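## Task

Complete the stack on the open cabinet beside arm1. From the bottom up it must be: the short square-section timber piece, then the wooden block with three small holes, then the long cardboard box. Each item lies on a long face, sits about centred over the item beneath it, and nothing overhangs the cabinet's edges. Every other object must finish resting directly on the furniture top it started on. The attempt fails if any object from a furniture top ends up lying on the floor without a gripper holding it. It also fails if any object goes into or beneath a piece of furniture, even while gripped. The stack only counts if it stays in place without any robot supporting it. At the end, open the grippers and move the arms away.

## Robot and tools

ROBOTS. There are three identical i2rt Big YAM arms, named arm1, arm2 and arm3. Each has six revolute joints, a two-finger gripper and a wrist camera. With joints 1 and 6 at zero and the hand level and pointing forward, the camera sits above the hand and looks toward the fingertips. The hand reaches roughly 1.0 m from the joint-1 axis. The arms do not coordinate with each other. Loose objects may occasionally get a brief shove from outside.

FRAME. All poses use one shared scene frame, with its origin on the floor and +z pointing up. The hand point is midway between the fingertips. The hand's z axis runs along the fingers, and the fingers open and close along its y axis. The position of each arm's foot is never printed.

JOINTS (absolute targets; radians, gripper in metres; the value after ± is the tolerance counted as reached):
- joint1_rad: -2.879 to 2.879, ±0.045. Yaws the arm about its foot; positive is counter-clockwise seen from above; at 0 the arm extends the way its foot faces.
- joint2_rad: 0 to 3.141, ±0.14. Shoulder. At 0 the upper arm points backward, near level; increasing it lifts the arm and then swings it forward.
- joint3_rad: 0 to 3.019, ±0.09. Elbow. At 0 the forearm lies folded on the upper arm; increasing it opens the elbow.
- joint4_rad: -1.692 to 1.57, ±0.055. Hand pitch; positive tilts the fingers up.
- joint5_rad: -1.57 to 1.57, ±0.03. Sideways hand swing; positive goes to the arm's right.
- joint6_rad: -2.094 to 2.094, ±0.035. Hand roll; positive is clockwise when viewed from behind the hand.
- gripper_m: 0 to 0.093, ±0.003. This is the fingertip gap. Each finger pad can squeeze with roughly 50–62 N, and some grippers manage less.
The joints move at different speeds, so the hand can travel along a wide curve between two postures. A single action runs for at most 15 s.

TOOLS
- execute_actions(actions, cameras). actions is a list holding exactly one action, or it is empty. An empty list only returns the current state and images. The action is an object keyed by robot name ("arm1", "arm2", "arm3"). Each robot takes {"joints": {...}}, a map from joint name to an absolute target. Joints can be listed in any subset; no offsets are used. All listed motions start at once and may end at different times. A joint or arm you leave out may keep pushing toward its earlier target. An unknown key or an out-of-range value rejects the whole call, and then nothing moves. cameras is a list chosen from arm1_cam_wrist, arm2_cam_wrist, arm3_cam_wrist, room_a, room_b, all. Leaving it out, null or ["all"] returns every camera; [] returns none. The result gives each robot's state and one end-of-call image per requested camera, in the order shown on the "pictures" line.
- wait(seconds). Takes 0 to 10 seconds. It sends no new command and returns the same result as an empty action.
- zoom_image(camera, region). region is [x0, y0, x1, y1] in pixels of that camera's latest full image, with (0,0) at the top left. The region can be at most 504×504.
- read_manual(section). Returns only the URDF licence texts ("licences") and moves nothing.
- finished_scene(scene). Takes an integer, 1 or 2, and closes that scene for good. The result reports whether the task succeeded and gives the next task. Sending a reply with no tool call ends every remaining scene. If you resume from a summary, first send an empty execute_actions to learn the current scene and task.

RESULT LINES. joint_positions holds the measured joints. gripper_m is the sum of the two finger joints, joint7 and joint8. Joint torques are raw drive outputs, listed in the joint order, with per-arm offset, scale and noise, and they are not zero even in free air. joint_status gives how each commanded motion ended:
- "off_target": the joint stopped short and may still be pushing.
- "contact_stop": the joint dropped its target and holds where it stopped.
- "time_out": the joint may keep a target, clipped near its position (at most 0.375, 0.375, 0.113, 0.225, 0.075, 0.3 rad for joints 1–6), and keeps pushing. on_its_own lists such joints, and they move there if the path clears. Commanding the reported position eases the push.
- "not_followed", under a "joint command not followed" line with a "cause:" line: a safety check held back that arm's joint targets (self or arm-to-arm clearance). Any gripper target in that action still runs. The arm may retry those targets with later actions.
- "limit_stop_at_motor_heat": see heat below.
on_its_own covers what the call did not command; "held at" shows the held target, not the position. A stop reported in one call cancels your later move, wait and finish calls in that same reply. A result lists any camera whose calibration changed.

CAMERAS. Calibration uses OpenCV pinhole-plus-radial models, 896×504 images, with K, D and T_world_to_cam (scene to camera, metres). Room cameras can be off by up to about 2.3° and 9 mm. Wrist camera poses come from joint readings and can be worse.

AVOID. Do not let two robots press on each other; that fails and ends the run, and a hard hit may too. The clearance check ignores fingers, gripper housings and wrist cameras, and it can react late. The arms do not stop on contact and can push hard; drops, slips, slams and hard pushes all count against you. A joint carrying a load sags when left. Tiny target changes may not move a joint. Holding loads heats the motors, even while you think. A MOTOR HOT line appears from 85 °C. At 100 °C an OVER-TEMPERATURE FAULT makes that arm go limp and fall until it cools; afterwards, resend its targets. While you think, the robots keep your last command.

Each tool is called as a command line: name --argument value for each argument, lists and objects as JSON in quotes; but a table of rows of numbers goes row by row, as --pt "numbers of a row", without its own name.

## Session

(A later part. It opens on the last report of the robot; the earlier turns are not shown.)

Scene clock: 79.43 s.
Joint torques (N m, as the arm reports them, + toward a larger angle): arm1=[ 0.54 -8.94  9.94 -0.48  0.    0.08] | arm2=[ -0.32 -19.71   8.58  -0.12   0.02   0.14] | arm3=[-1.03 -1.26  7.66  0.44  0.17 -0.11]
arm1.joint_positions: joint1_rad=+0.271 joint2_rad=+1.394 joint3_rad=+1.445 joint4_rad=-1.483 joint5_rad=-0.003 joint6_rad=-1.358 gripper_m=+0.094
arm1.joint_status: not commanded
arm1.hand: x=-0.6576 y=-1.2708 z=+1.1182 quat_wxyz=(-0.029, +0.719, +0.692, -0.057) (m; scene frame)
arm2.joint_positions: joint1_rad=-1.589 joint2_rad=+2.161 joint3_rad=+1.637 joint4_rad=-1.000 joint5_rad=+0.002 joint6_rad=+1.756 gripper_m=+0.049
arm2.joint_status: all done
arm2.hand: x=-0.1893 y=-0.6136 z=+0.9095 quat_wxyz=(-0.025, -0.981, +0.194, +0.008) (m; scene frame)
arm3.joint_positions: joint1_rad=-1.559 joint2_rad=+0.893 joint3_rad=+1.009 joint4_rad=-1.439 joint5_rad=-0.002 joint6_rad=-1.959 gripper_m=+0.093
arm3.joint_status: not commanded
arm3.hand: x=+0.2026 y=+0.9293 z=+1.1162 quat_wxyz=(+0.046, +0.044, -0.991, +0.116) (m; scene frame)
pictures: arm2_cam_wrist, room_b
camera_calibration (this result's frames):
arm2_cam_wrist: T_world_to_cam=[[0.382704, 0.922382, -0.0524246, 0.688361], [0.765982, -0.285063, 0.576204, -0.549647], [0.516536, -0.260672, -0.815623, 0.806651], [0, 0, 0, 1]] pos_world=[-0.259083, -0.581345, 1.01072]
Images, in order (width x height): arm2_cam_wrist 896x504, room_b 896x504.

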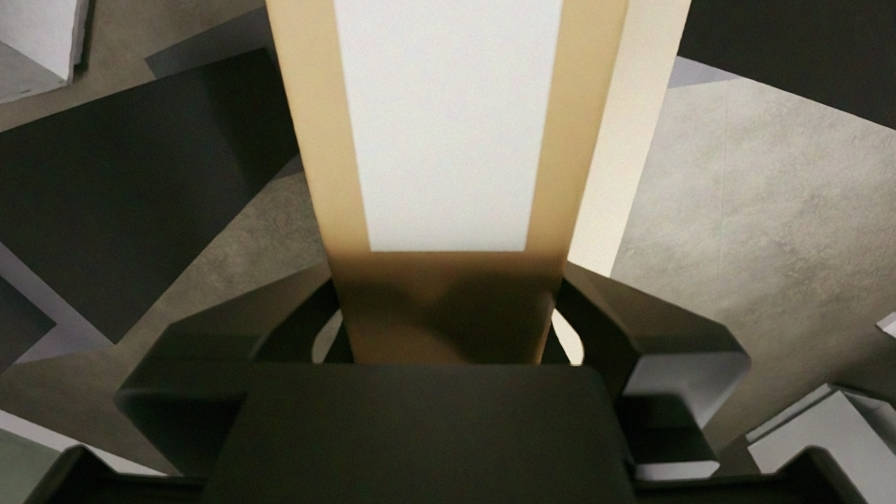

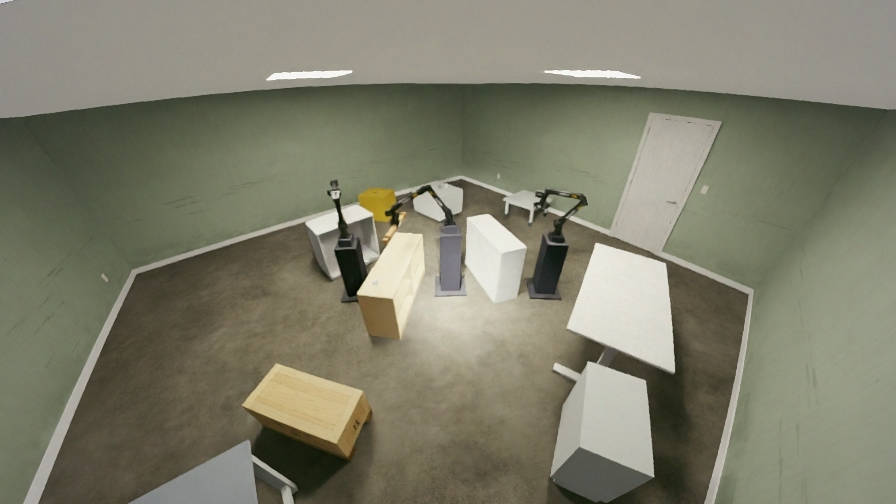

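execute_actions --actions '[{"arm2":{"joints":{"joint2_rad":2.55,"joint3_rad":1.685,"joint4_rad":-0.66}}}]' --cameras '["arm2_cam_wrist"]'

Scene clock: 83.70 s.
Joint torques (N m, as the arm reports them, + toward a larger angle): arm1=[ 0.47 -8.93  9.95 -0.47  0.    0.09] | arm2=[ -0.4  -23.69   7.09   0.52   0.01   0.14] | arm3=[-1.01 -1.24  7.66  0.43  0.17 -0.1 ]
arm1.joint_positions: joint1_rad=+0.271 joint2_rad=+1.394 joint3_rad=+1.445 joint4_rad=-1.483 joint5_rad=-0.003 joint6_rad=-1.358 gripper_m=+0.094
arm1.joint_status: not commanded
arm1.hand: x=-0.6576 y=-1.2708 z=+1.1182 quat_wxyz=(-0.029, +0.719, +0.692, -0.057) (m; scene frame)
arm2.joint_positions: joint1_rad=-1.589 joint2_rad=+2.569 joint3_rad=+1.662 joint4_rad=-0.670 joint5_rad=+0.002 joint6_rad=+1.756 gripper_m=+0.049
arm2.joint_status: all done
arm2.hand: x=-0.1882 y=-0.5938 z=+0.6709 quat_wxyz=(+0.001, -0.981, +0.195, +0.007) (m; scene frame)
arm3.joint_positions: joint1_rad=-1.559 joint2_rad=+0.893 joint3_rad=+1.009 joint4_rad=-1.439 joint5_rad=-0.002 joint6_rad=-1.959 gripper_m=+0.093
arm3.joint_status: not commanded
arm3.hand: x=+0.2026 y=+0.9293 z=+1.1162 quat_wxyz=(+0.046, +0.044, -0.991, +0.116) (m; scene frame)
pictures: arm2_cam_wrist
camera_calibration (this result's frames):
arm2_cam_wrist: T_world_to_cam=[[0.384299, 0.923208, -0.000742504, 0.623279], [0.75938, -0.315646, 0.568954, -0.421902], [0.525029, -0.219213, -0.822369, 0.647375], [0, 0, 0, 1]] pos_world=[-0.259032, -0.566675, 0.772887]
Images, in order (width x height): arm2_cam_wrist 896x504.

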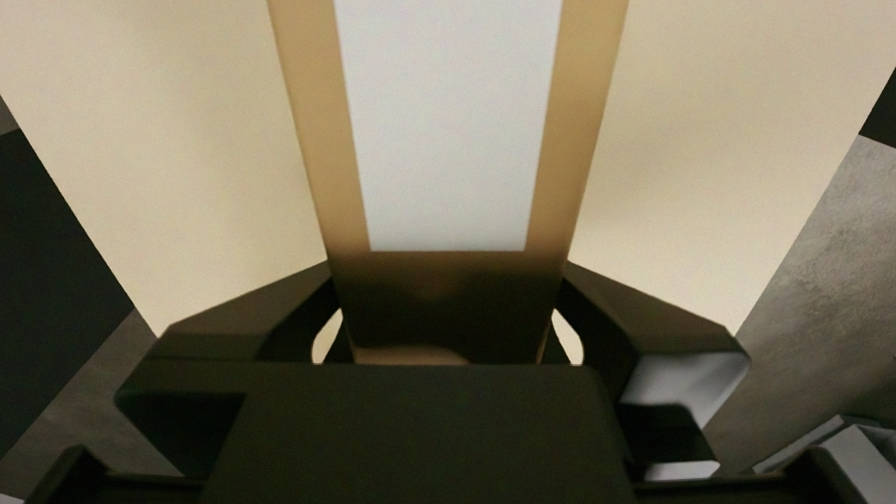

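execute_actions --actions '[{"arm2":{"joints":{"joint2_rad":2.65,"joint4_rad":-0.59}},"arm1":{"joints":{"joint1_rad":-0.3,"joint2_rad":1.2,"joint3_rad":1.3}}}]' --cameras '["arm2_cam_wrist"]'

Scene clock: 87.57 s.
Joint torques (N m, as the arm reports them, + toward a larger angle): arm1=[-0.46 -5.66 10.13 -0.29 -0.08  0.08] | arm2=[ -0.34 -20.17   6.52   0.52   0.34   0.06] | arm3=[-1.04 -1.27  7.66  0.44  0.17 -0.11]
arm1.joint_positions: joint1_rad=-0.298 joint2_rad=+1.189 joint3_rad=+1.294 joint4_rad=-1.485 joint5_rad=-0.001 joint6_rad=-1.357 gripper_m=+0.094
arm1.joint_status: all done
arm1.hand: x=-0.5685 y=-1.0523 z=+1.1316 quat_wxyz=(-0.065, +0.883, +0.461, -0.058) (m; scene frame)
arm2.joint_positions: joint1_rad=-1.589 joint2_rad=+2.625 joint3_rad=+1.665 joint4_rad=-0.599 joint5_rad=-0.005 joint6_rad=+1.763 gripper_m=+0.049
arm2.joint_status: all done
arm2.hand: x=-0.1865 y=-0.5898 z=+0.6385 quat_wxyz=(-0.007, -0.980, +0.198, +0.004) (m; scene frame)
arm3.joint_positions: joint1_rad=-1.559 joint2_rad=+0.893 joint3_rad=+1.009 joint4_rad=-1.439 joint5_rad=-0.002 joint6_rad=-1.959 gripper_m=+0.093
arm3.joint_status: not commanded
arm3.hand: x=+0.2026 y=+0.9293 z=+1.1162 quat_wxyz=(+0.046, +0.044, -0.991, +0.116) (m; scene frame)
pictures: arm2_cam_wrist
camera_calibration (this result's frames):
arm2_cam_wrist: T_world_to_cam=[[0.390067, 0.920636, -0.0166493, 0.628703], [0.755412, -0.309619, 0.577485, -0.406124], [0.526499, -0.237835, -0.816231, 0.606059], [0, 0, 0, 1]] pos_world=[-0.257534, -0.560408, 0.739683]
Images, in order (width x height): arm2_cam_wrist 896x504.

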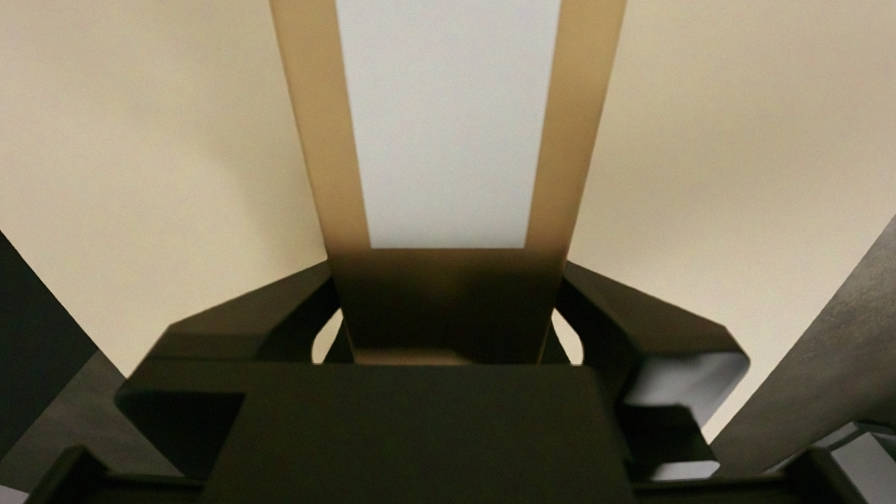

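execute_actions --actions '[{"arm2":{"joints":{"joint2_rad":2.675}}}]' --cameras '["arm2_cam_wrist"]'

Scene clock: 88.77 s.
Joint torques (N m, as the arm reports them, + toward a larger angle): arm1=[-0.42 -5.89 10.1  -0.33 -0.08  0.08] | arm2=[ -0.36 -18.41   6.51   0.47   0.38   0.03] | arm3=[-1.04 -1.25  7.66  0.42  0.17 -0.1 ]
arm1.joint_positions: joint1_rad=-0.298 joint2_rad=+1.189 joint3_rad=+1.294 joint4_rad=-1.485 joint5_rad=-0.001 joint6_rad=-1.357 gripper_m=+0.094
arm1.joint_status: not commanded
arm1.hand: x=-0.5685 y=-1.0523 z=+1.1316 quat_wxyz=(-0.065, +0.883, +0.461, -0.058) (m; scene frame)
arm2.joint_positions: joint1_rad=-1.589 joint2_rad=+2.629 joint3_rad=+1.665 joint4_rad=-0.597 joint5_rad=-0.006 joint6_rad=+1.765 gripper_m=+0.049
arm2.joint_status: all done
arm2.hand: x=-0.1861 y=-0.5888 z=+0.6365 quat_wxyz=(-0.006, -0.980, +0.199, +0.003) (m; scene frame)
arm3.joint_positions: joint1_rad=-1.559 joint2_rad=+0.893 joint3_rad=+1.009 joint4_rad=-1.439 joint5_rad=-0.002 joint6_rad=-1.959 gripper_m=+0.093
arm3.joint_status: not commanded
arm3.hand: x=+0.2026 y=+0.9293 z=+1.1162 quat_wxyz=(+0.046, +0.044, -0.991, +0.116) (m; scene frame)
pictures: arm2_cam_wrist
camera_calibration (this result's frames):
arm2_cam_wrist: T_world_to_cam=[[0.392204, 0.919763, -0.0145652, 0.626112], [0.753809, -0.312283, 0.578145, -0.407227], [0.527208, -0.23773, -0.815804, 0.604384], [0, 0, 0, 1]] pos_world=[-0.257229, -0.559365, 0.737615]
Images, in order (width x height): arm2_cam_wrist 896x504.

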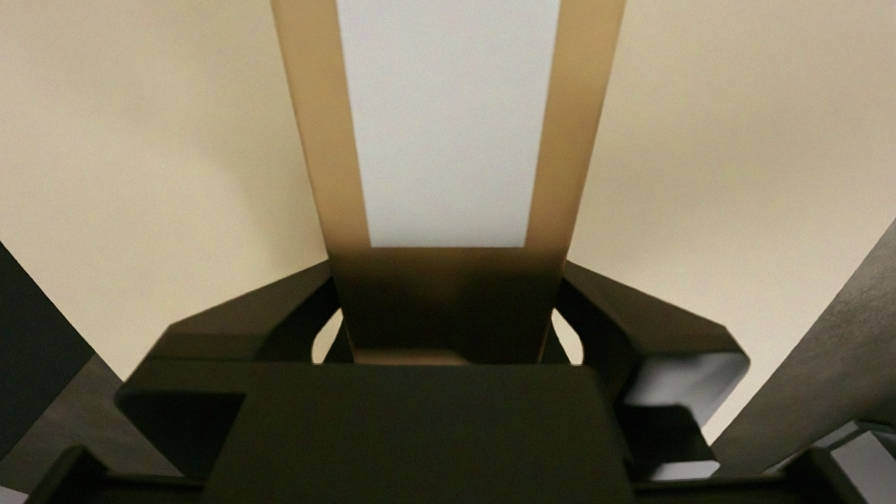

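execute_actions --actions '[{"arm2":{"joints":{"joint2_rad":2.62,"gripper_m":0.093}},"arm1":{"joints":{"joint6_rad":-1.26}}}]' --cameras '[]'

execute_actions --actions '[{"arm2":{"joints":{"joint2_rad":2.45,"joint4_rad":-0.78}},"arm1":{"joints":{"joint1_rad":-1.0}}}]' --cameras '[]'

execute_actions --actions '[{"arm2":{"joints":{"joint1_rad":-0.4,"joint2_rad":1.1,"joint3_rad":1.2,"joint4_rad":-1.4}},"arm1":{"joints":{"joint1_rad":-1.572}}}]' --cameras '[]'

execute_actions --actions '[{"arm1":{"joints":{"joint2_rad":2.22,"joint3_rad":1.612,"joint4_rad":-0.902}}}]' --cameras '["arm1_cam_wrist"]'

Scene clock: 95.07 s.
Joint torques (N m, as the arm reports them, + toward a larger angle): arm1=[-0.47 -5.79 10.11 -0.31 -0.08  0.1 ] | arm2=[ -0.46 -23.21   6.39   0.49   0.22   0.04] | arm3=[-1.07 -1.24  7.66  0.43  0.17 -0.11]
arm1.joint_positions: joint1_rad=-0.298 joint2_rad=+1.189 joint3_rad=+1.294 joint4_rad=-1.485 joint5_rad=-0.001 joint6_rad=-1.268 gripper_m=+0.094
arm1.joint_status: all done
arm1.hand: x=-0.5685 y=-1.0523 z=+1.1316 quat_wxyz=(-0.063, +0.903, +0.421, -0.061) (m; scene frame)
arm2.joint_positions: joint1_rad=-1.589 joint2_rad=+2.629 joint3_rad=+1.665 joint4_rad=-0.597 joint5_rad=-0.002 joint6_rad=+1.765 gripper_m=+0.093
arm2.joint_status: all done
arm2.hand: x=-0.1867 y=-0.5887 z=+0.6365 quat_wxyz=(-0.006, -0.980, +0.199, +0.005) (m; scene frame)
arm3.joint_positions: joint1_rad=-1.559 joint2_rad=+0.893 joint3_rad=+1.009 joint4_rad=-1.439 joint5_rad=-0.002 joint6_rad=-1.959 gripper_m=+0.093
arm3.joint_status: not commanded
arm3.hand: x=+0.2026 y=+0.9293 z=+1.1162 quat_wxyz=(+0.046, +0.044, -0.991, +0.116) (m; scene frame)
pictures: none
No camera images: the call's "cameras" was empty. Leave "cameras" out to get every camera's image.

Scene clock: 96.33 s.
Joint torques (N m, as the arm reports them, + toward a larger angle): arm1=[-0.34 -5.79 10.1  -0.28 -0.08  0.08] | arm2=[ -0.36 -20.53   7.22  -0.1    0.21   0.04] | arm3=[-1.03 -1.28  7.65  0.44  0.17 -0.1 ]
arm1.joint_positions: joint1_rad=-0.998 joint2_rad=+1.189 joint3_rad=+1.294 joint4_rad=-1.485 joint5_rad=+0.000 joint6_rad=-1.267 gripper_m=+0.094
arm1.joint_status: all done
arm1.hand: x=-0.3962 y=-0.8656 z=+1.1318 quat_wxyz=(-0.082, +0.992, +0.086, -0.030) (m; scene frame)
arm2.joint_positions: joint1_rad=-1.589 joint2_rad=+2.423 joint3_rad=+1.675 joint4_rad=-0.770 joint5_rad=-0.002 joint6_rad=+1.765 gripper_m=+0.093
arm2.joint_status: all done
arm2.hand: x=-0.1931 y=-0.6269 z=+0.7622 quat_wxyz=(-0.028, -0.980, +0.199, +0.005) (m; scene frame)
arm3.joint_positions: joint1_rad=-1.559 joint2_rad=+0.893 joint3_rad=+1.009 joint4_rad=-1.439 joint5_rad=-0.002 joint6_rad=-1.959 gripper_m=+0.093
arm3.joint_status: not commanded
arm3.hand: x=+0.2026 y=+0.9293 z=+1.1162 quat_wxyz=(+0.046, +0.044, -0.991, +0.116) (m; scene frame)
pictures: none
No camera images: the call's "cameras" was empty. Leave "cameras" out to get every camera's image.

Scene clock: 98.13 s.
Joint torques (N m, as the arm reports them, + toward a larger angle): arm1=[-0.37 -5.65 10.12 -0.27 -0.07  0.09] | arm2=[-0.28 -7.03  8.84  0.34  0.18  0.02] | arm3=[-1.04 -1.25  7.65  0.43  0.17 -0.11]
arm1.joint_positions: joint1_rad=-1.571 joint2_rad=+1.189 joint3_rad=+1.294 joint4_rad=-1.485 joint5_rad=+0.000 joint6_rad=-1.267 gripper_m=+0.094
arm1.joint_status: all done
arm1.hand: x=-0.1909 y=-0.8264 z=+1.1341 quat_wxyz=(-0.091, +0.976, -0.197, -0.003) (m; scene frame)
arm2.joint_positions: joint1_rad=-0.402 joint2_rad=+1.097 joint3_rad=+1.204 joint4_rad=-1.391 joint5_rad=-0.002 joint6_rad=+1.765 gripper_m=+0.093
arm2.joint_status: all done
arm2.hand: x=+0.2428 y=-0.1957 z=+1.2365 quat_wxyz=(-0.116, -0.915, -0.380, -0.074) (m; scene frame)
arm3.joint_positions: joint1_rad=-1.559 joint2_rad=+0.893 joint3_rad=+1.009 joint4_rad=-1.439 joint5_rad=-0.002 joint6_rad=-1.959 gripper_m=+0.093
arm3.joint_status: not commanded
arm3.hand: x=+0.2026 y=+0.9293 z=+1.1162 quat_wxyz=(+0.046, +0.044, -0.991, +0.116) (m; scene frame)
pictures: none
No camera images: the call's "cameras" was empty. Leave "cameras" out to get every camera's image.

Scene clock: 99.90 s.
Joint torques (N m, as the arm reports them, + toward a larger angle): arm1=[ -0.63 -18.98   9.54   0.66  -0.07   0.06] | arm2=[-0.25 -7.16  8.83  0.33  0.18  0.02] | arm3=[-1.03 -1.29  7.66  0.43  0.17 -0.1 ]
arm1.joint_positions: joint1_rad=-1.571 joint2_rad=+2.231 joint3_rad=+1.586 joint4_rad=-0.918 joint5_rad=+0.000 joint6_rad=-1.266 gripper_m=+0.094
arm1.joint_status: all done
arm1.hand: x=-0.1622 y=-0.5870 z=+0.7382 quat_wxyz=(+0.000, +0.980, -0.199, +0.007) (m; scene frame)
arm2.joint_positions: joint1_rad=-0.402 joint2_rad=+1.097 joint3_rad=+1.204 joint4_rad=-1.391 joint5_rad=-0.002 joint6_rad=+1.765 gripper_m=+0.093
arm2.joint_status: not commanded
arm2.hand: x=+0.2428 y=-0.1957 z=+1.2365 quat_wxyz=(-0.116, -0.915, -0.380, -0.074) (m; scene frame)
arm3.joint_positions: joint1_rad=-1.559 joint2_rad=+0.893 joint3_rad=+1.009 joint4_rad=-1.439 joint5_rad=-0.002 joint6_rad=-1.959 gripper_m=+0.093
arm3.joint_status: not commanded
arm3.hand: x=+0.2026 y=+0.9293 z=+1.1162 quat_wxyz=(+0.046, +0.044, -0.991, +0.116) (m; scene frame)
pictures: arm1_cam_wrist
camera_calibration (this result's frames):
arm1_cam_wrist: T_world_to_cam=[[0.385264, 0.922794, 0.00487269, 0.598177], [0.73795, -0.311254, 0.598791, -0.500052], [0.554077, -0.227097, -0.800891, 0.670602], [0, 0, 0, 1]] pos_world=[-0.233008, -0.555345, 0.833591]
Images, in order (width x height): arm1_cam_wrist 896x504.

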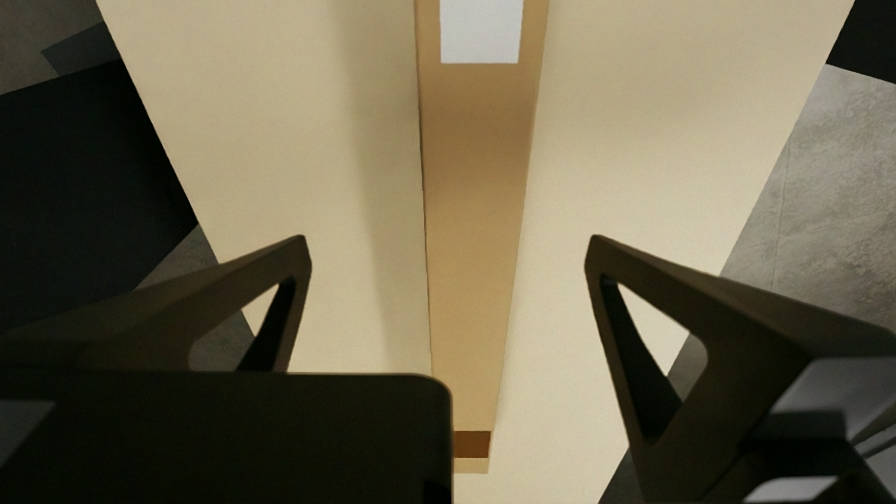

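execute_actions --actions '[{"arm1":{"joints":{"joint1_rad":-1.553,"joint2_rad":2.418,"joint3_rad":1.68,"joint4_rad":-0.773}}}]' --cameras '["arm1_cam_wrist"]'

Scene clock: 104.53 s.
Joint torques (N m, as the arm reports them, + toward a larger angle): arm1=[  0.18 -16.14   7.72   0.93   0.04   0.05] | arm2=[-0.24 -7.18  8.85  0.33  0.18  0.02] | arm3=[-1.07 -1.27  7.66  0.44  0.17 -0.1 ]
arm1.joint_positions: joint1_rad=-1.561 joint2_rad=+2.373 joint3_rad=+1.673 joint4_rad=-0.790 joint5_rad=-0.003 joint6_rad=-1.265 gripper_m=+0.094
arm1.joint_status: all done
arm1.hand: x=-0.1649 y=-0.5489 z=+0.6791 quat_wxyz=(-0.036, +0.980, -0.195, +0.002) (m; scene frame)
arm2.joint_positions: joint1_rad=-0.402 joint2_rad=+1.097 joint3_rad=+1.204 joint4_rad=-1.391 joint5_rad=-0.002 joint6_rad=+1.765 gripper_m=+0.093
arm2.joint_status: not commanded
arm2.hand: x=+0.2428 y=-0.1957 z=+1.2365 quat_wxyz=(-0.116, -0.915, -0.380, -0.074) (m; scene frame)
arm3.joint_positions: joint1_rad=-1.559 joint2_rad=+0.893 joint3_rad=+1.009 joint4_rad=-1.439 joint5_rad=-0.002 joint6_rad=-1.959 gripper_m=+0.093
arm3.joint_status: not commanded
arm3.hand: x=+0.2026 y=+0.9293 z=+1.1162 quat_wxyz=(+0.046, +0.044, -0.991, +0.116) (m; scene frame)
pictures: arm1_cam_wrist
camera_calibration (this result's frames):
arm1_cam_wrist: T_world_to_cam=[[0.375999, 0.923732, 0.0730998, 0.517003], [0.738969, -0.346516, 0.577799, -0.455725], [0.559062, -0.163233, -0.812899, 0.677432], [0, 0, 0, 1]] pos_world=[-0.236352, -0.524909, 0.776208]
Images, in order (width x height): arm1_cam_wrist 896x504.

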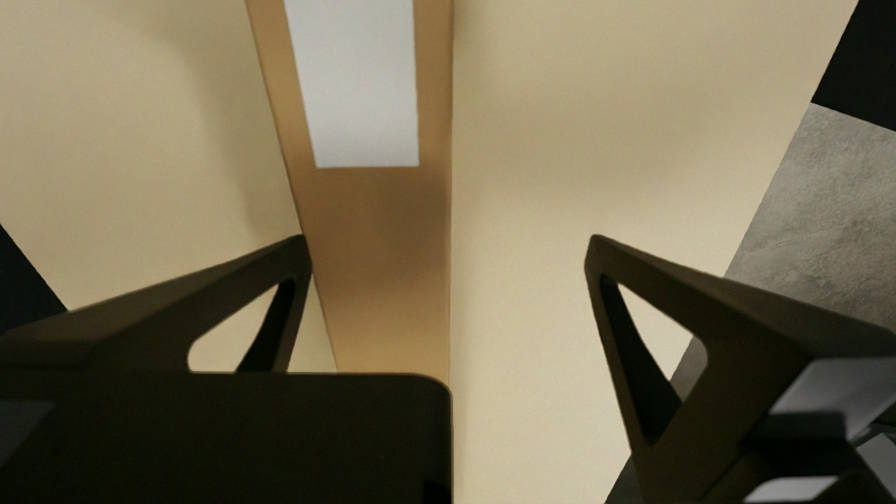

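execute_actions --actions '[{"arm1":{"joints":{"joint2_rad":2.36,"joint4_rad":-0.89}}}]' --cameras '["arm1_cam_wrist"]'

Scene clock: 107.50 s.
Joint torques (N m, as the arm reports them, + toward a larger angle): arm1=[ -0.01 -19.86   7.55  -0.78   0.04   0.04] | arm2=[-0.28 -7.16  8.85  0.33  0.17  0.02] | arm3=[-1.07 -1.26  7.66  0.43  0.17 -0.1 ]
arm1.joint_positions: joint1_rad=-1.561 joint2_rad=+2.372 joint3_rad=+1.673 joint4_rad=-0.874 joint5_rad=-0.003 joint6_rad=-1.264 gripper_m=+0.094
arm1.joint_status: all done
arm1.hand: x=-0.1666 y=-0.5692 z=+0.6790 quat_wxyz=(+0.005, +0.981, -0.195, +0.006) (m; scene frame)
arm2.joint_positions: joint1_rad=-0.402 joint2_rad=+1.097 joint3_rad=+1.204 joint4_rad=-1.391 joint5_rad=-0.002 joint6_rad=+1.765 gripper_m=+0.093
arm2.joint_status: not commanded
arm2.hand: x=+0.2428 y=-0.1957 z=+1.2365 quat_wxyz=(-0.116, -0.915, -0.380, -0.074) (m; scene frame)
arm3.joint_positions: joint1_rad=-1.559 joint2_rad=+0.893 joint3_rad=+1.009 joint4_rad=-1.439 joint5_rad=-0.002 joint6_rad=-1.959 gripper_m=+0.093
arm3.joint_status: not commanded
arm3.hand: x=+0.2026 y=+0.9293 z=+1.1162 quat_wxyz=(+0.046, +0.044, -0.991, +0.116) (m; scene frame)
pictures: arm1_cam_wrist
camera_calibration (this result's frames):
arm1_cam_wrist: T_world_to_cam=[[0.377655, 0.925928, -0.00589432, 0.591521], [0.742673, -0.299097, 0.599147, -0.448269], [0.553004, -0.230648, -0.800618, 0.627292], [0, 0, 0, 1]] pos_world=[-0.237368, -0.537098, 0.774286]
Images, in order (width x height): arm1_cam_wrist 896x504.

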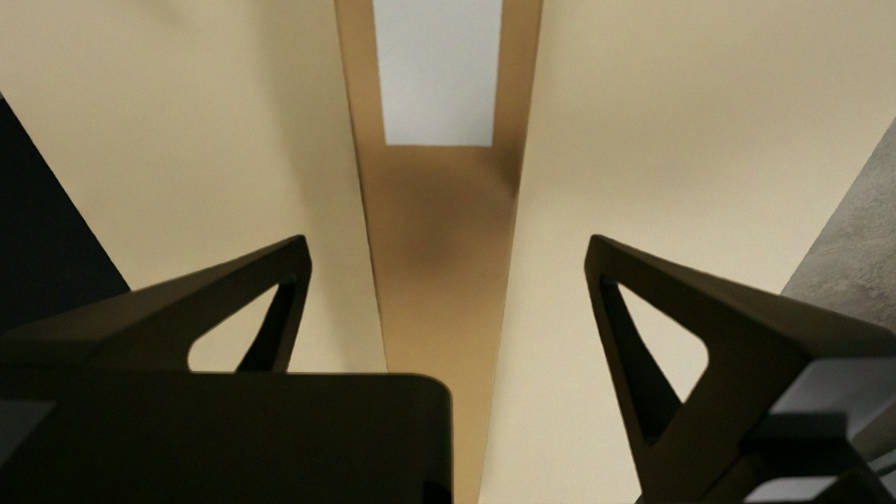

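execute_actions --actions '[{"arm1":{"joints":{"joint2_rad":2.45,"joint4_rad":-0.815}}}]' --cameras '["arm1_cam_wrist"]'

Scene clock: 110.83 s.
Joint torques (N m, as the arm reports them, + toward a larger angle): arm1=[  0.   -18.08   7.15   0.63   0.04   0.03] | arm2=[-0.25 -7.17  8.84  0.34  0.18  0.02] | arm3=[-1.03 -1.24  7.66  0.43  0.17 -0.1 ]
arm1.joint_positions: joint1_rad=-1.561 joint2_rad=+2.440 joint3_rad=+1.673 joint4_rad=-0.831 joint5_rad=-0.003 joint6_rad=-1.264 gripper_m=+0.094
arm1.joint_status: all done
arm1.hand: x=-0.1669 y=-0.5792 z=+0.6380 quat_wxyz=(+0.018, +0.981, -0.195, +0.007) (m; scene frame)
arm2.joint_positions: joint1_rad=-0.402 joint2_rad=+1.097 joint3_rad=+1.204 joint4_rad=-1.391 joint5_rad=-0.002 joint6_rad=+1.765 gripper_m=+0.093
arm2.joint_status: not commanded
arm2.hand: x=+0.2428 y=-0.1957 z=+1.2365 quat_wxyz=(-0.116, -0.915, -0.380, -0.074) (m; scene frame)
arm3.joint_positions: joint1_rad=-1.559 joint2_rad=+0.893 joint3_rad=+1.009 joint4_rad=-1.439 joint5_rad=-0.002 joint6_rad=-1.959 gripper_m=+0.093
arm3.joint_status: not commanded
arm3.hand: x=+0.2026 y=+0.9293 z=+1.1162 quat_wxyz=(+0.046, +0.044, -0.991, +0.116) (m; scene frame)
pictures: arm1_cam_wrist
camera_calibration (this result's frames):
arm1_cam_wrist: T_world_to_cam=[[0.377935, 0.92536, -0.0295662, 0.615476], [0.743857, -0.284483, 0.604769, -0.421402], [0.551218, -0.250557, -0.795852, 0.577447], [0, 0, 0, 1]] pos_world=[-0.237447, -0.544736, 0.73261]
Images, in order (width x height): arm1_cam_wrist 896x504.

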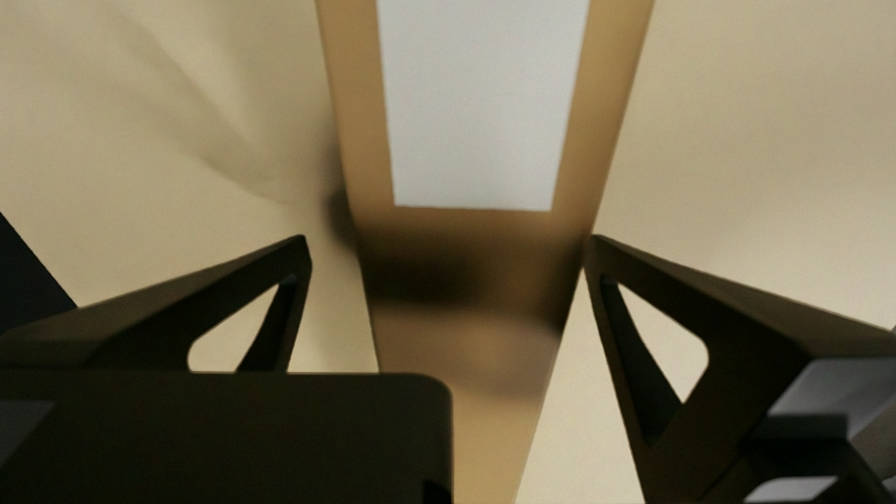

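execute_actions --actions '[]'

Scene clock: 115.43 s.
Joint torques (N m, as the arm reports them, + toward a larger angle): arm1=[ -0.12 -18.29   7.12   0.62   0.03   0.04] | arm2=[-0.26 -7.13  8.84  0.33  0.18  0.01] | arm3=[-1.04 -1.28  7.66  0.44  0.17 -0.11]
arm1.joint_positions: joint1_rad=-1.561 joint2_rad=+2.440 joint3_rad=+1.673 joint4_rad=-0.831 joint5_rad=-0.003 joint6_rad=-1.264 gripper_m=+0.094
arm1.joint_status: all done
arm1.hand: x=-0.1669 y=-0.5792 z=+0.6380 quat_wxyz=(+0.018, +0.981, -0.195, +0.007) (m; scene frame)
arm2.joint_positions: joint1_rad=-0.402 joint2_rad=+1.097 joint3_rad=+1.204 joint4_rad=-1.391 joint5_rad=-0.002 joint6_rad=+1.765 gripper_m=+0.093
arm2.joint_status: not commanded
arm2.hand: x=+0.2428 y=-0.1957 z=+1.2365 quat_wxyz=(-0.116, -0.915, -0.380, -0.074) (m; scene frame)
arm3.joint_positions: joint1_rad=-1.559 joint2_rad=+0.893 joint3_rad=+1.009 joint4_rad=-1.439 joint5_rad=-0.002 joint6_rad=-1.959 gripper_m=+0.093
arm3.joint_status: not commanded
arm3.hand: x=+0.2026 y=+0.9293 z=+1.1162 quat_wxyz=(+0.046, +0.044, -0.991, +0.116) (m; scene frame)
pictures: arm1_cam_wrist, arm2_cam_wrist, arm3_cam_wrist, room_a, room_b
camera_calibration (this result's frames):
arm1_cam_wrist: T_world_to_cam=[[0.377935, 0.92536, -0.0295662, 0.615476], [0.743857, -0.284483, 0.604769, -0.421402], [0.551218, -0.250557, -0.795852, 0.577447], [0, 0, 0, 1]] pos_world=[-0.237447, -0.544736, 0.73261]
arm2_cam_wrist: T_world_to_cam=[[-0.675836, 0.686221, -0.268973, 0.633322], [0.441675, 0.669212, 0.59756, -0.710841], [0.590058, 0.285054, -0.755365, 0.973522], [0, 0, 0, 1]] pos_world=[0.167548, -0.236402, 1.33048]
arm3_cam_wrist: T_world_to_cam=[[0.0995504, -0.968675, 0.227506, 0.627792], [-0.75818, 0.0742283, 0.647807, -0.633641], [-0.644402, -0.23698, -0.72704, 1.28679], [0, 0, 0, 1]] pos_world=[0.286298, 0.960103, 1.2032]
Images, in order (width x height): arm1_cam_wrist 896x504, arm2_cam_wrist 896x504, arm3_cam_wrist 896x504, room_a 896x504, room_b 896x504.

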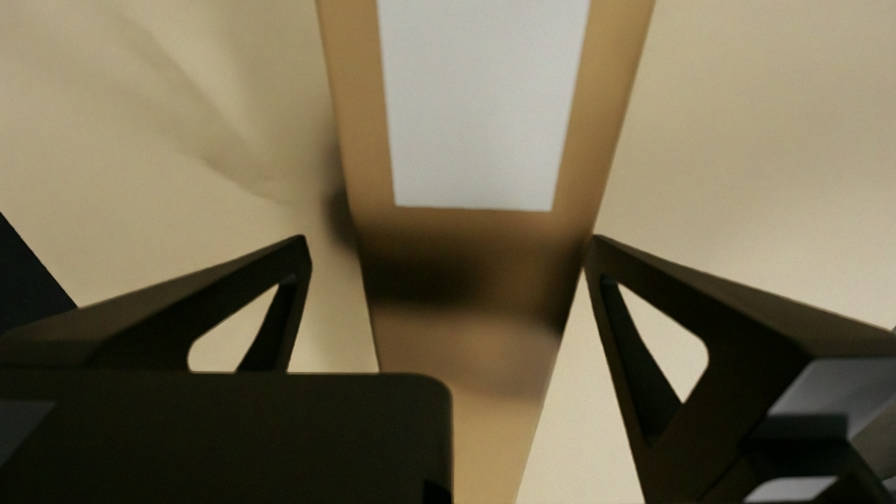

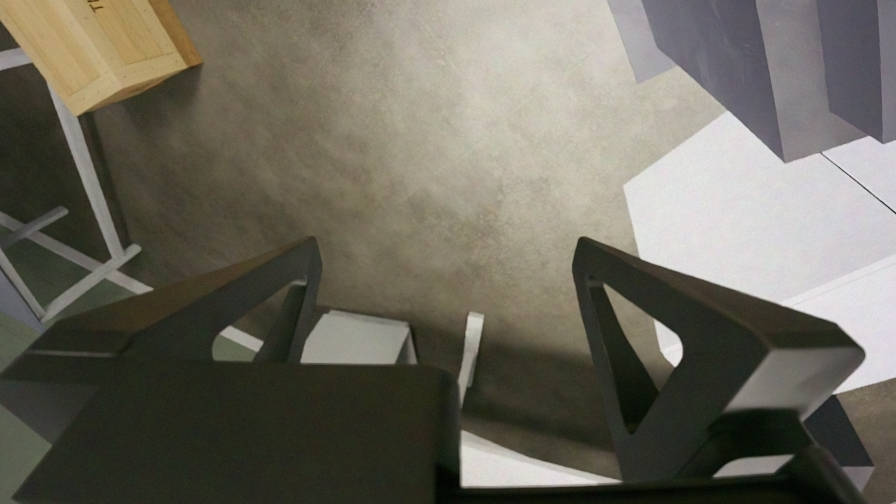

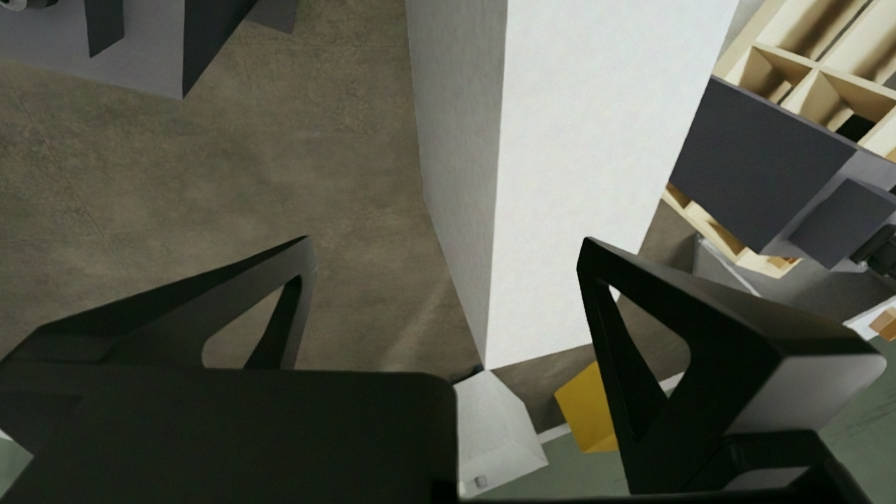

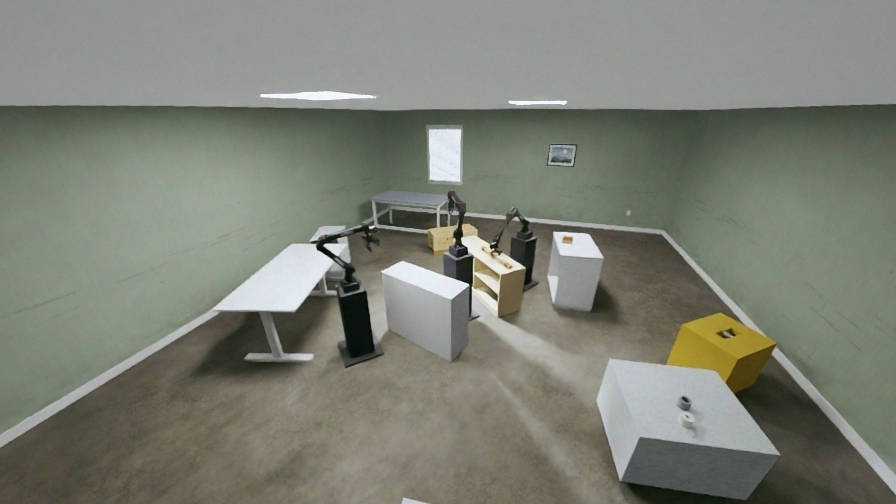

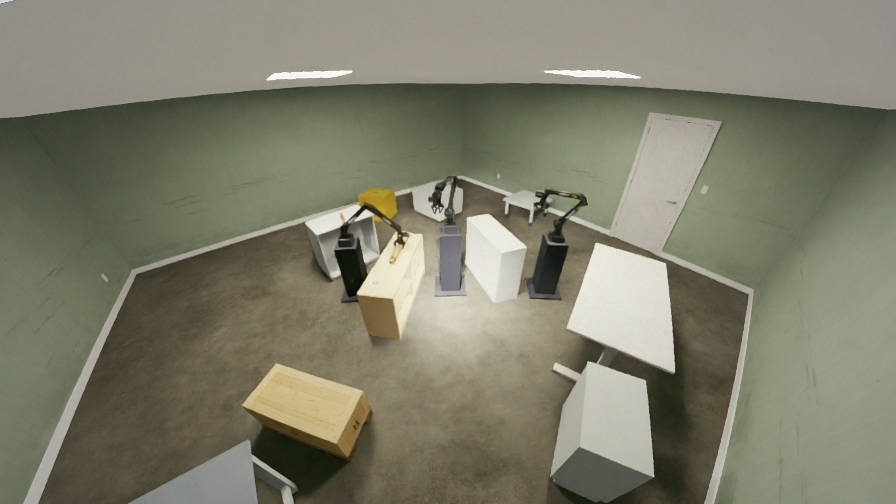

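execute_actions --actions '[{"arm1":{"joints":{"gripper_m":0.02}}}]' --cameras '["arm1_cam_wrist"]'

Scene clock: 117.00 s.
Joint torques (N m, as the arm reports them, + toward a larger angle): arm1=[ -0.05 -18.4    7.12   0.59   0.02   0.03] | arm2=[-0.28 -7.15  8.84  0.34  0.18  0.01] | arm3=[-1.05 -1.24  7.67  0.43  0.17 -0.1 ]
arm1.joint_positions: joint1_rad=-1.561 joint2_rad=+2.440 joint3_rad=+1.673 joint4_rad=-0.830 joint5_rad=-0.002 joint6_rad=-1.264 gripper_m=+0.049
arm1.joint_status: gripper_m off_target (ended at +0.049, target +0.020)
arm1.hand: x=-0.1668 y=-0.5790 z=+0.6380 quat_wxyz=(+0.017, +0.981, -0.195, +0.008) (m; scene frame)
arm2.joint_positions: joint1_rad=-0.402 joint2_rad=+1.097 joint3_rad=+1.204 joint4_rad=-1.391 joint5_rad=-0.002 joint6_rad=+1.765 gripper_m=+0.093
arm2.joint_status: not commanded
arm2.hand: x=+0.2428 y=-0.1957 z=+1.2365 quat_wxyz=(-0.116, -0.915, -0.380, -0.074) (m; scene frame)
arm3.joint_positions: joint1_rad=-1.559 joint2_rad=+0.893 joint3_rad=+1.009 joint4_rad=-1.439 joint5_rad=-0.002 joint6_rad=-1.959 gripper_m=+0.093
arm3.joint_status: not commanded
arm3.hand: x=+0.2026 y=+0.9293 z=+1.1162 quat_wxyz=(+0.046, +0.044, -0.991, +0.116) (m; scene frame)
pictures: arm1_cam_wrist
camera_calibration (this result's frames):
arm1_cam_wrist: T_world_to_cam=[[0.378277, 0.92525, -0.0286037, 0.614638], [0.743252, -0.28516, 0.605195, -0.422222], [0.5518, -0.250191, -0.795563, 0.57753], [0, 0, 0, 1]] pos_world=[-0.237367, -0.544602, 0.732569]
Images, in order (width x height): arm1_cam_wrist 896x504.

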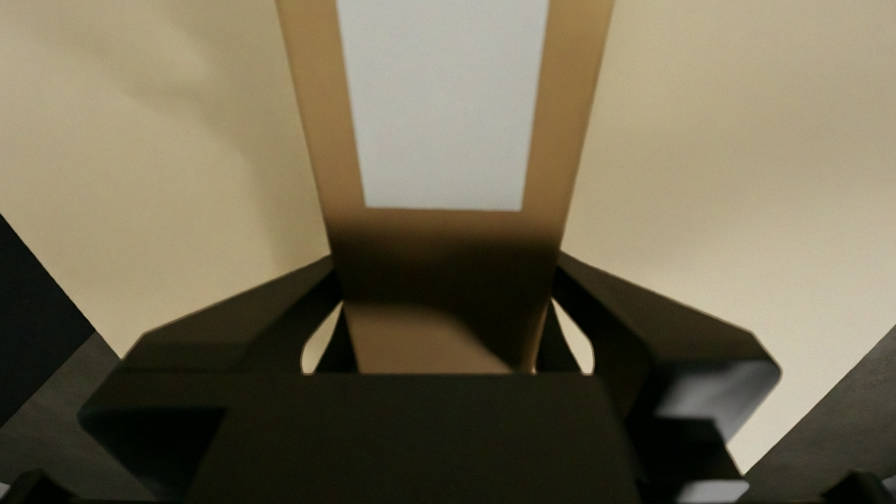

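execute_actions --actions '[{"arm1":{"joints":{"joint2_rad":2.30,"joint4_rad":-0.88}}}]' --cameras '["arm1_cam_wrist"]'

execute_actions --actions '[{"arm1":{"joints":{"joint2_rad":1.84,"joint3_rad":1.72,"joint4_rad":-1.42}}}]' --cameras '["arm1_cam_wrist","room_a","room_b"]'

Scene clock: 119.60 s.
Joint torques (N m, as the arm reports them, + toward a larger angle): arm1=[  0.03 -17.94   8.85  -0.51   0.01   0.04] | arm2=[-0.31 -7.14  8.85  0.34  0.18  0.02] | arm3=[-1.08 -1.27  7.66  0.43  0.17 -0.1 ]
arm1.joint_positions: joint1_rad=-1.561 joint2_rad=+2.285 joint3_rad=+1.666 joint4_rad=-0.866 joint5_rad=-0.002 joint6_rad=-1.264 gripper_m=+0.049
arm1.joint_status: all done
arm1.hand: x=-0.1654 y=-0.5480 z=+0.7312 quat_wxyz=(-0.039, +0.980, -0.195, +0.002) (m; scene frame)
arm2.joint_positions: joint1_rad=-0.402 joint2_rad=+1.097 joint3_rad=+1.204 joint4_rad=-1.391 joint5_rad=-0.002 joint6_rad=+1.765 gripper_m=+0.093
arm2.joint_status: not commanded
arm2.hand: x=+0.2428 y=-0.1957 z=+1.2365 quat_wxyz=(-0.116, -0.915, -0.380, -0.074) (m; scene frame)
arm3.joint_positions: joint1_rad=-1.559 joint2_rad=+0.893 joint3_rad=+1.009 joint4_rad=-1.439 joint5_rad=-0.002 joint6_rad=-1.959 gripper_m=+0.093
arm3.joint_status: not commanded
arm3.hand: x=+0.2026 y=+0.9293 z=+1.1162 quat_wxyz=(+0.046, +0.044, -0.991, +0.116) (m; scene frame)
pictures: arm1_cam_wrist
camera_calibration (this result's frames):
arm1_cam_wrist: T_world_to_cam=[[0.376582, 0.922998, 0.0791289, 0.507795], [0.738005, -0.350537, 0.576604, -0.486645], [0.559942, -0.158741, -0.813183, 0.723087], [0, 0, 0, 1]] pos_world=[-0.236967, -0.524497, 0.828422]
Images, in order (width x height): arm1_cam_wrist 896x504.

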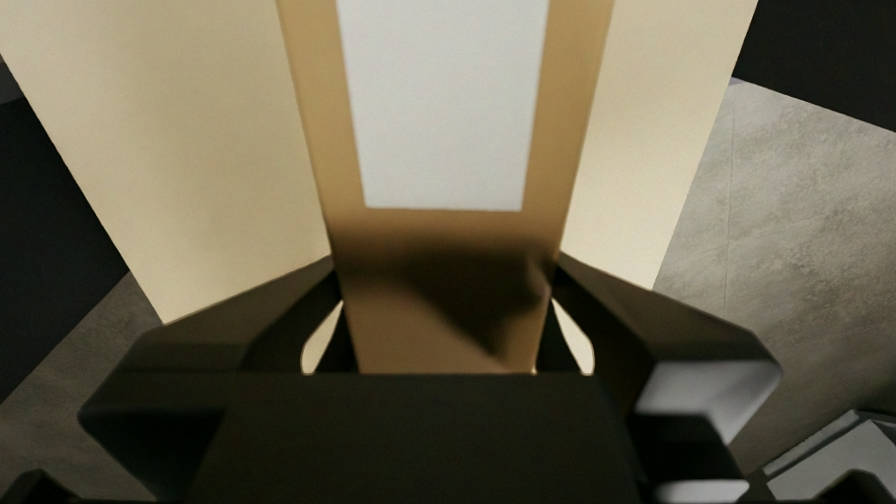

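Scene clock: 121.37 s.
Joint torques (N m, as the arm reports them, + toward a larger angle): arm1=[  0.01 -15.59  10.1   -0.74  -0.02   0.04] | arm2=[-0.25 -7.16  8.85  0.32  0.18  0.02] | arm3=[-1.06 -1.25  7.66  0.43  0.17 -0.1 ]
arm1.joint_positions: joint1_rad=-1.561 joint2_rad=+1.841 joint3_rad=+1.710 joint4_rad=-1.403 joint5_rad=-0.002 joint6_rad=-1.264 gripper_m=+0.049
arm1.joint_status: all done
arm1.hand: x=-0.1756 y=-0.6224 z=+1.0077 quat_wxyz=(-0.014, +0.981, -0.195, +0.005) (m; scene frame)
arm2.joint_positions: joint1_rad=-0.402 joint2_rad=+1.097 joint3_rad=+1.204 joint4_rad=-1.391 joint5_rad=-0.002 joint6_rad=+1.765 gripper_m=+0.093
arm2.joint_status: not commanded
arm2.hand: x=+0.2428 y=-0.1957 z=+1.2365 quat_wxyz=(-0.116, -0.915, -0.380, -0.074) (m; scene frame)
arm3.joint_positions: joint1_rad=-1.559 joint2_rad=+0.893 joint3_rad=+1.009 joint4_rad=-1.439 joint5_rad=-0.002 joint6_rad=-1.959 gripper_m=+0.093
arm3.joint_status: not commanded
arm3.hand: x=+0.2026 y=+0.9293 z=+1.1162 quat_wxyz=(+0.046, +0.044, -0.991, +0.116) (m; scene frame)
pictures: arm1_cam_wrist, room_a, room_b
camera_calibration (this result's frames):
arm1_cam_wrist: T_world_to_cam=[[0.377464, 0.925497, 0.0312356, 0.608388], [0.74007, -0.321769, 0.59056, -0.660405], [0.556612, -0.199799, -0.806389, 0.908847], [0, 0, 0, 1]] pos_world=[-0.246775, -0.593973, 1.10389]
Images, in order (width x height): arm1_cam_wrist 896x504, room_a 896x504, room_b 896x504.

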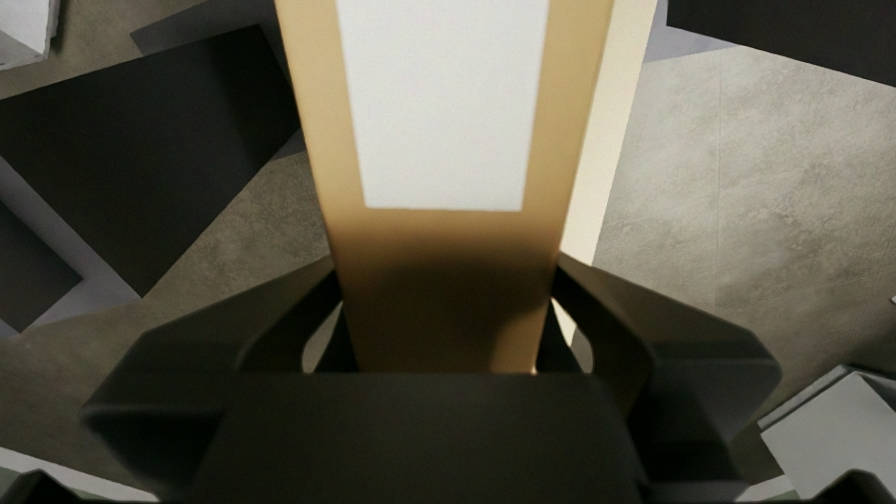

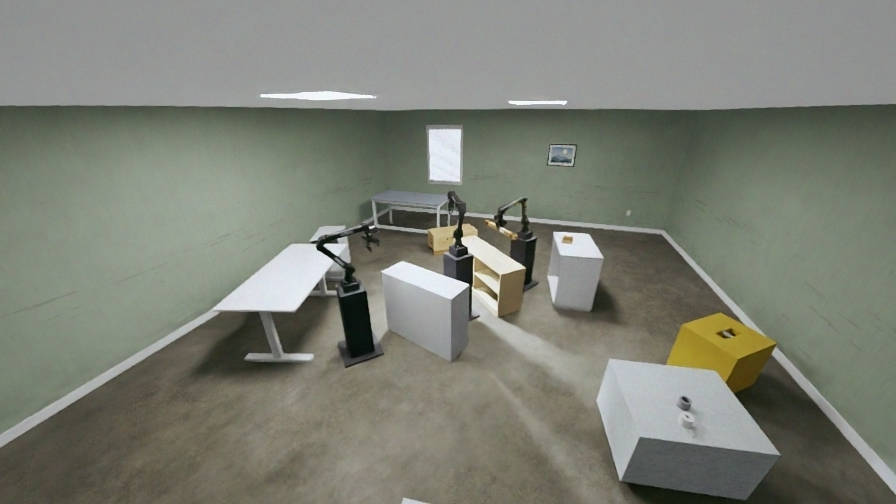

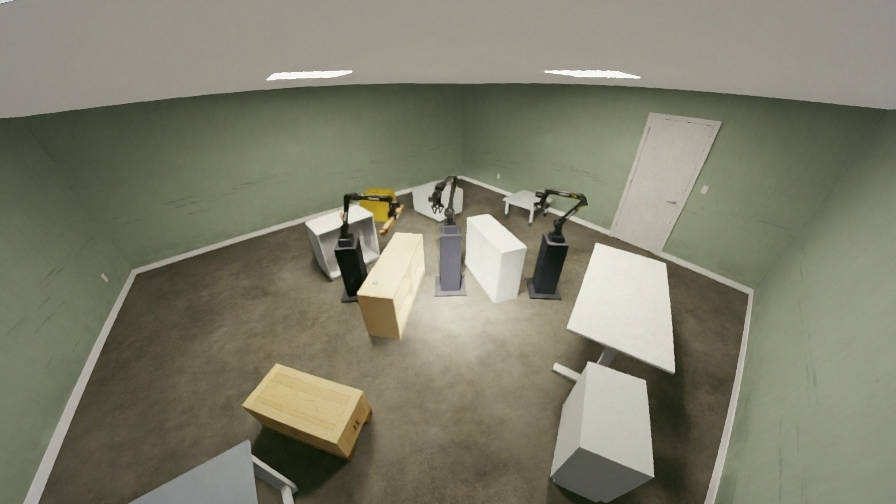

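execute_actions --actions '[{"arm1":{"joints":{"joint1_rad":0.285,"joint6_rad":-1.92,"joint4_rad":-1.44}}}]' --cameras '["arm1_cam_wrist","room_a","room_b"]'

Scene clock: 124.63 s.
Joint torques (N m, as the arm reports them, + toward a larger angle): arm1=[ -0.85 -15.48  10.    -0.79  -0.08  -0.07] | arm2=[-0.3  -7.16  8.83  0.33  0.17  0.01] | arm3=[-1.04 -1.28  7.66  0.43  0.17 -0.11]
arm1.joint_positions: joint1_rad=+0.294 joint2_rad=+1.841 joint3_rad=+1.710 joint4_rad=-1.423 joint5_rad=-0.001 joint6_rad=-1.912 gripper_m=+0.050
arm1.joint_status: all done
arm1.hand: x=-0.7854 y=-1.3077 z=+1.0070 quat_wxyz=(+0.002, +0.493, +0.870, -0.007) (m; scene frame)
arm2.joint_positions: joint1_rad=-0.402 joint2_rad=+1.097 joint3_rad=+1.204 joint4_rad=-1.391 joint5_rad=-0.002 joint6_rad=+1.765 gripper_m=+0.093
arm2.joint_status: not commanded
arm2.hand: x=+0.2428 y=-0.1957 z=+1.2365 quat_wxyz=(-0.116, -0.915, -0.380, -0.074) (m; scene frame)
arm3.joint_positions: joint1_rad=-1.559 joint2_rad=+0.893 joint3_rad=+1.009 joint4_rad=-1.439 joint5_rad=-0.002 joint6_rad=-1.959 gripper_m=+0.093
arm3.joint_status: not commanded
arm3.hand: x=+0.2026 y=+0.9293 z=+1.1162 quat_wxyz=(+0.046, +0.044, -0.991, +0.116) (m; scene frame)
pictures: arm1_cam_wrist, room_a, room_b
camera_calibration (this result's frames):
arm1_cam_wrist: T_world_to_cam=[[-0.855429, -0.517769, 0.01247, -1.36394], [-0.415964, 0.701179, 0.579069, 0.0121839], [-0.308568, 0.490166, -0.815183, 1.34235], [0, 0, 0, 1]] pos_world=[-0.747478, -1.37272, 1.10421]
Images, in order (width x height): arm1_cam_wrist 896x504, room_a 896x504, room_b 896x504.

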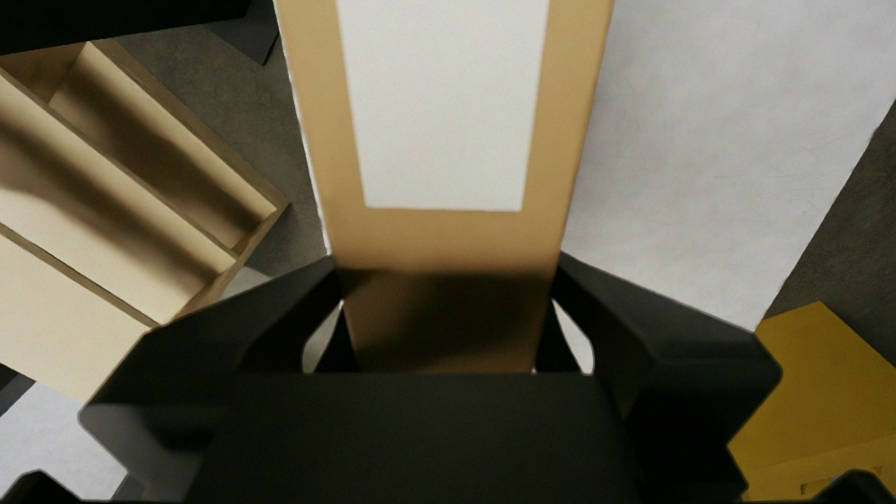

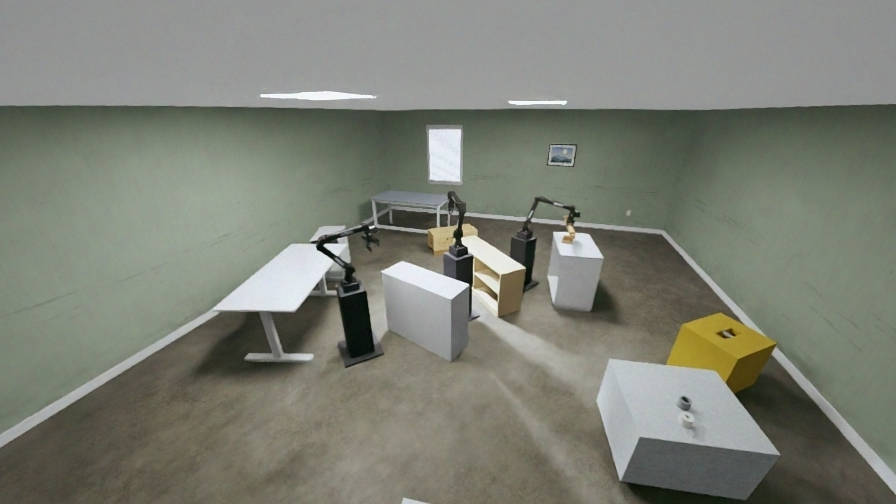

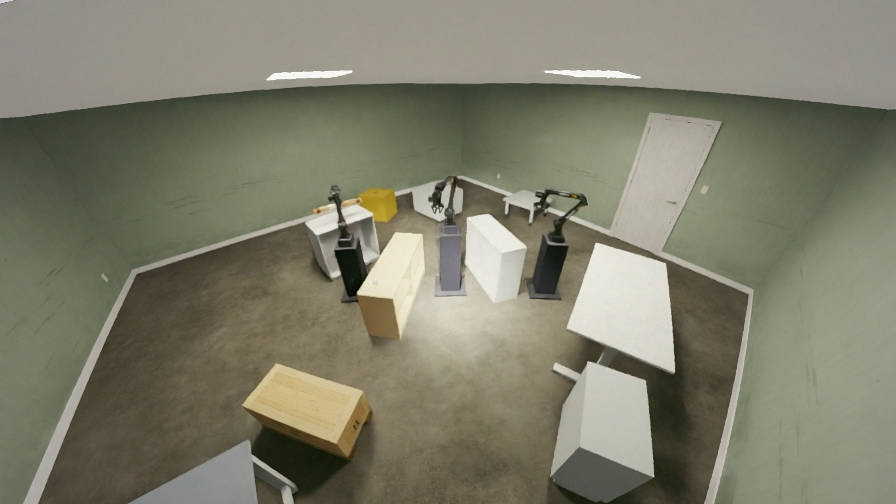

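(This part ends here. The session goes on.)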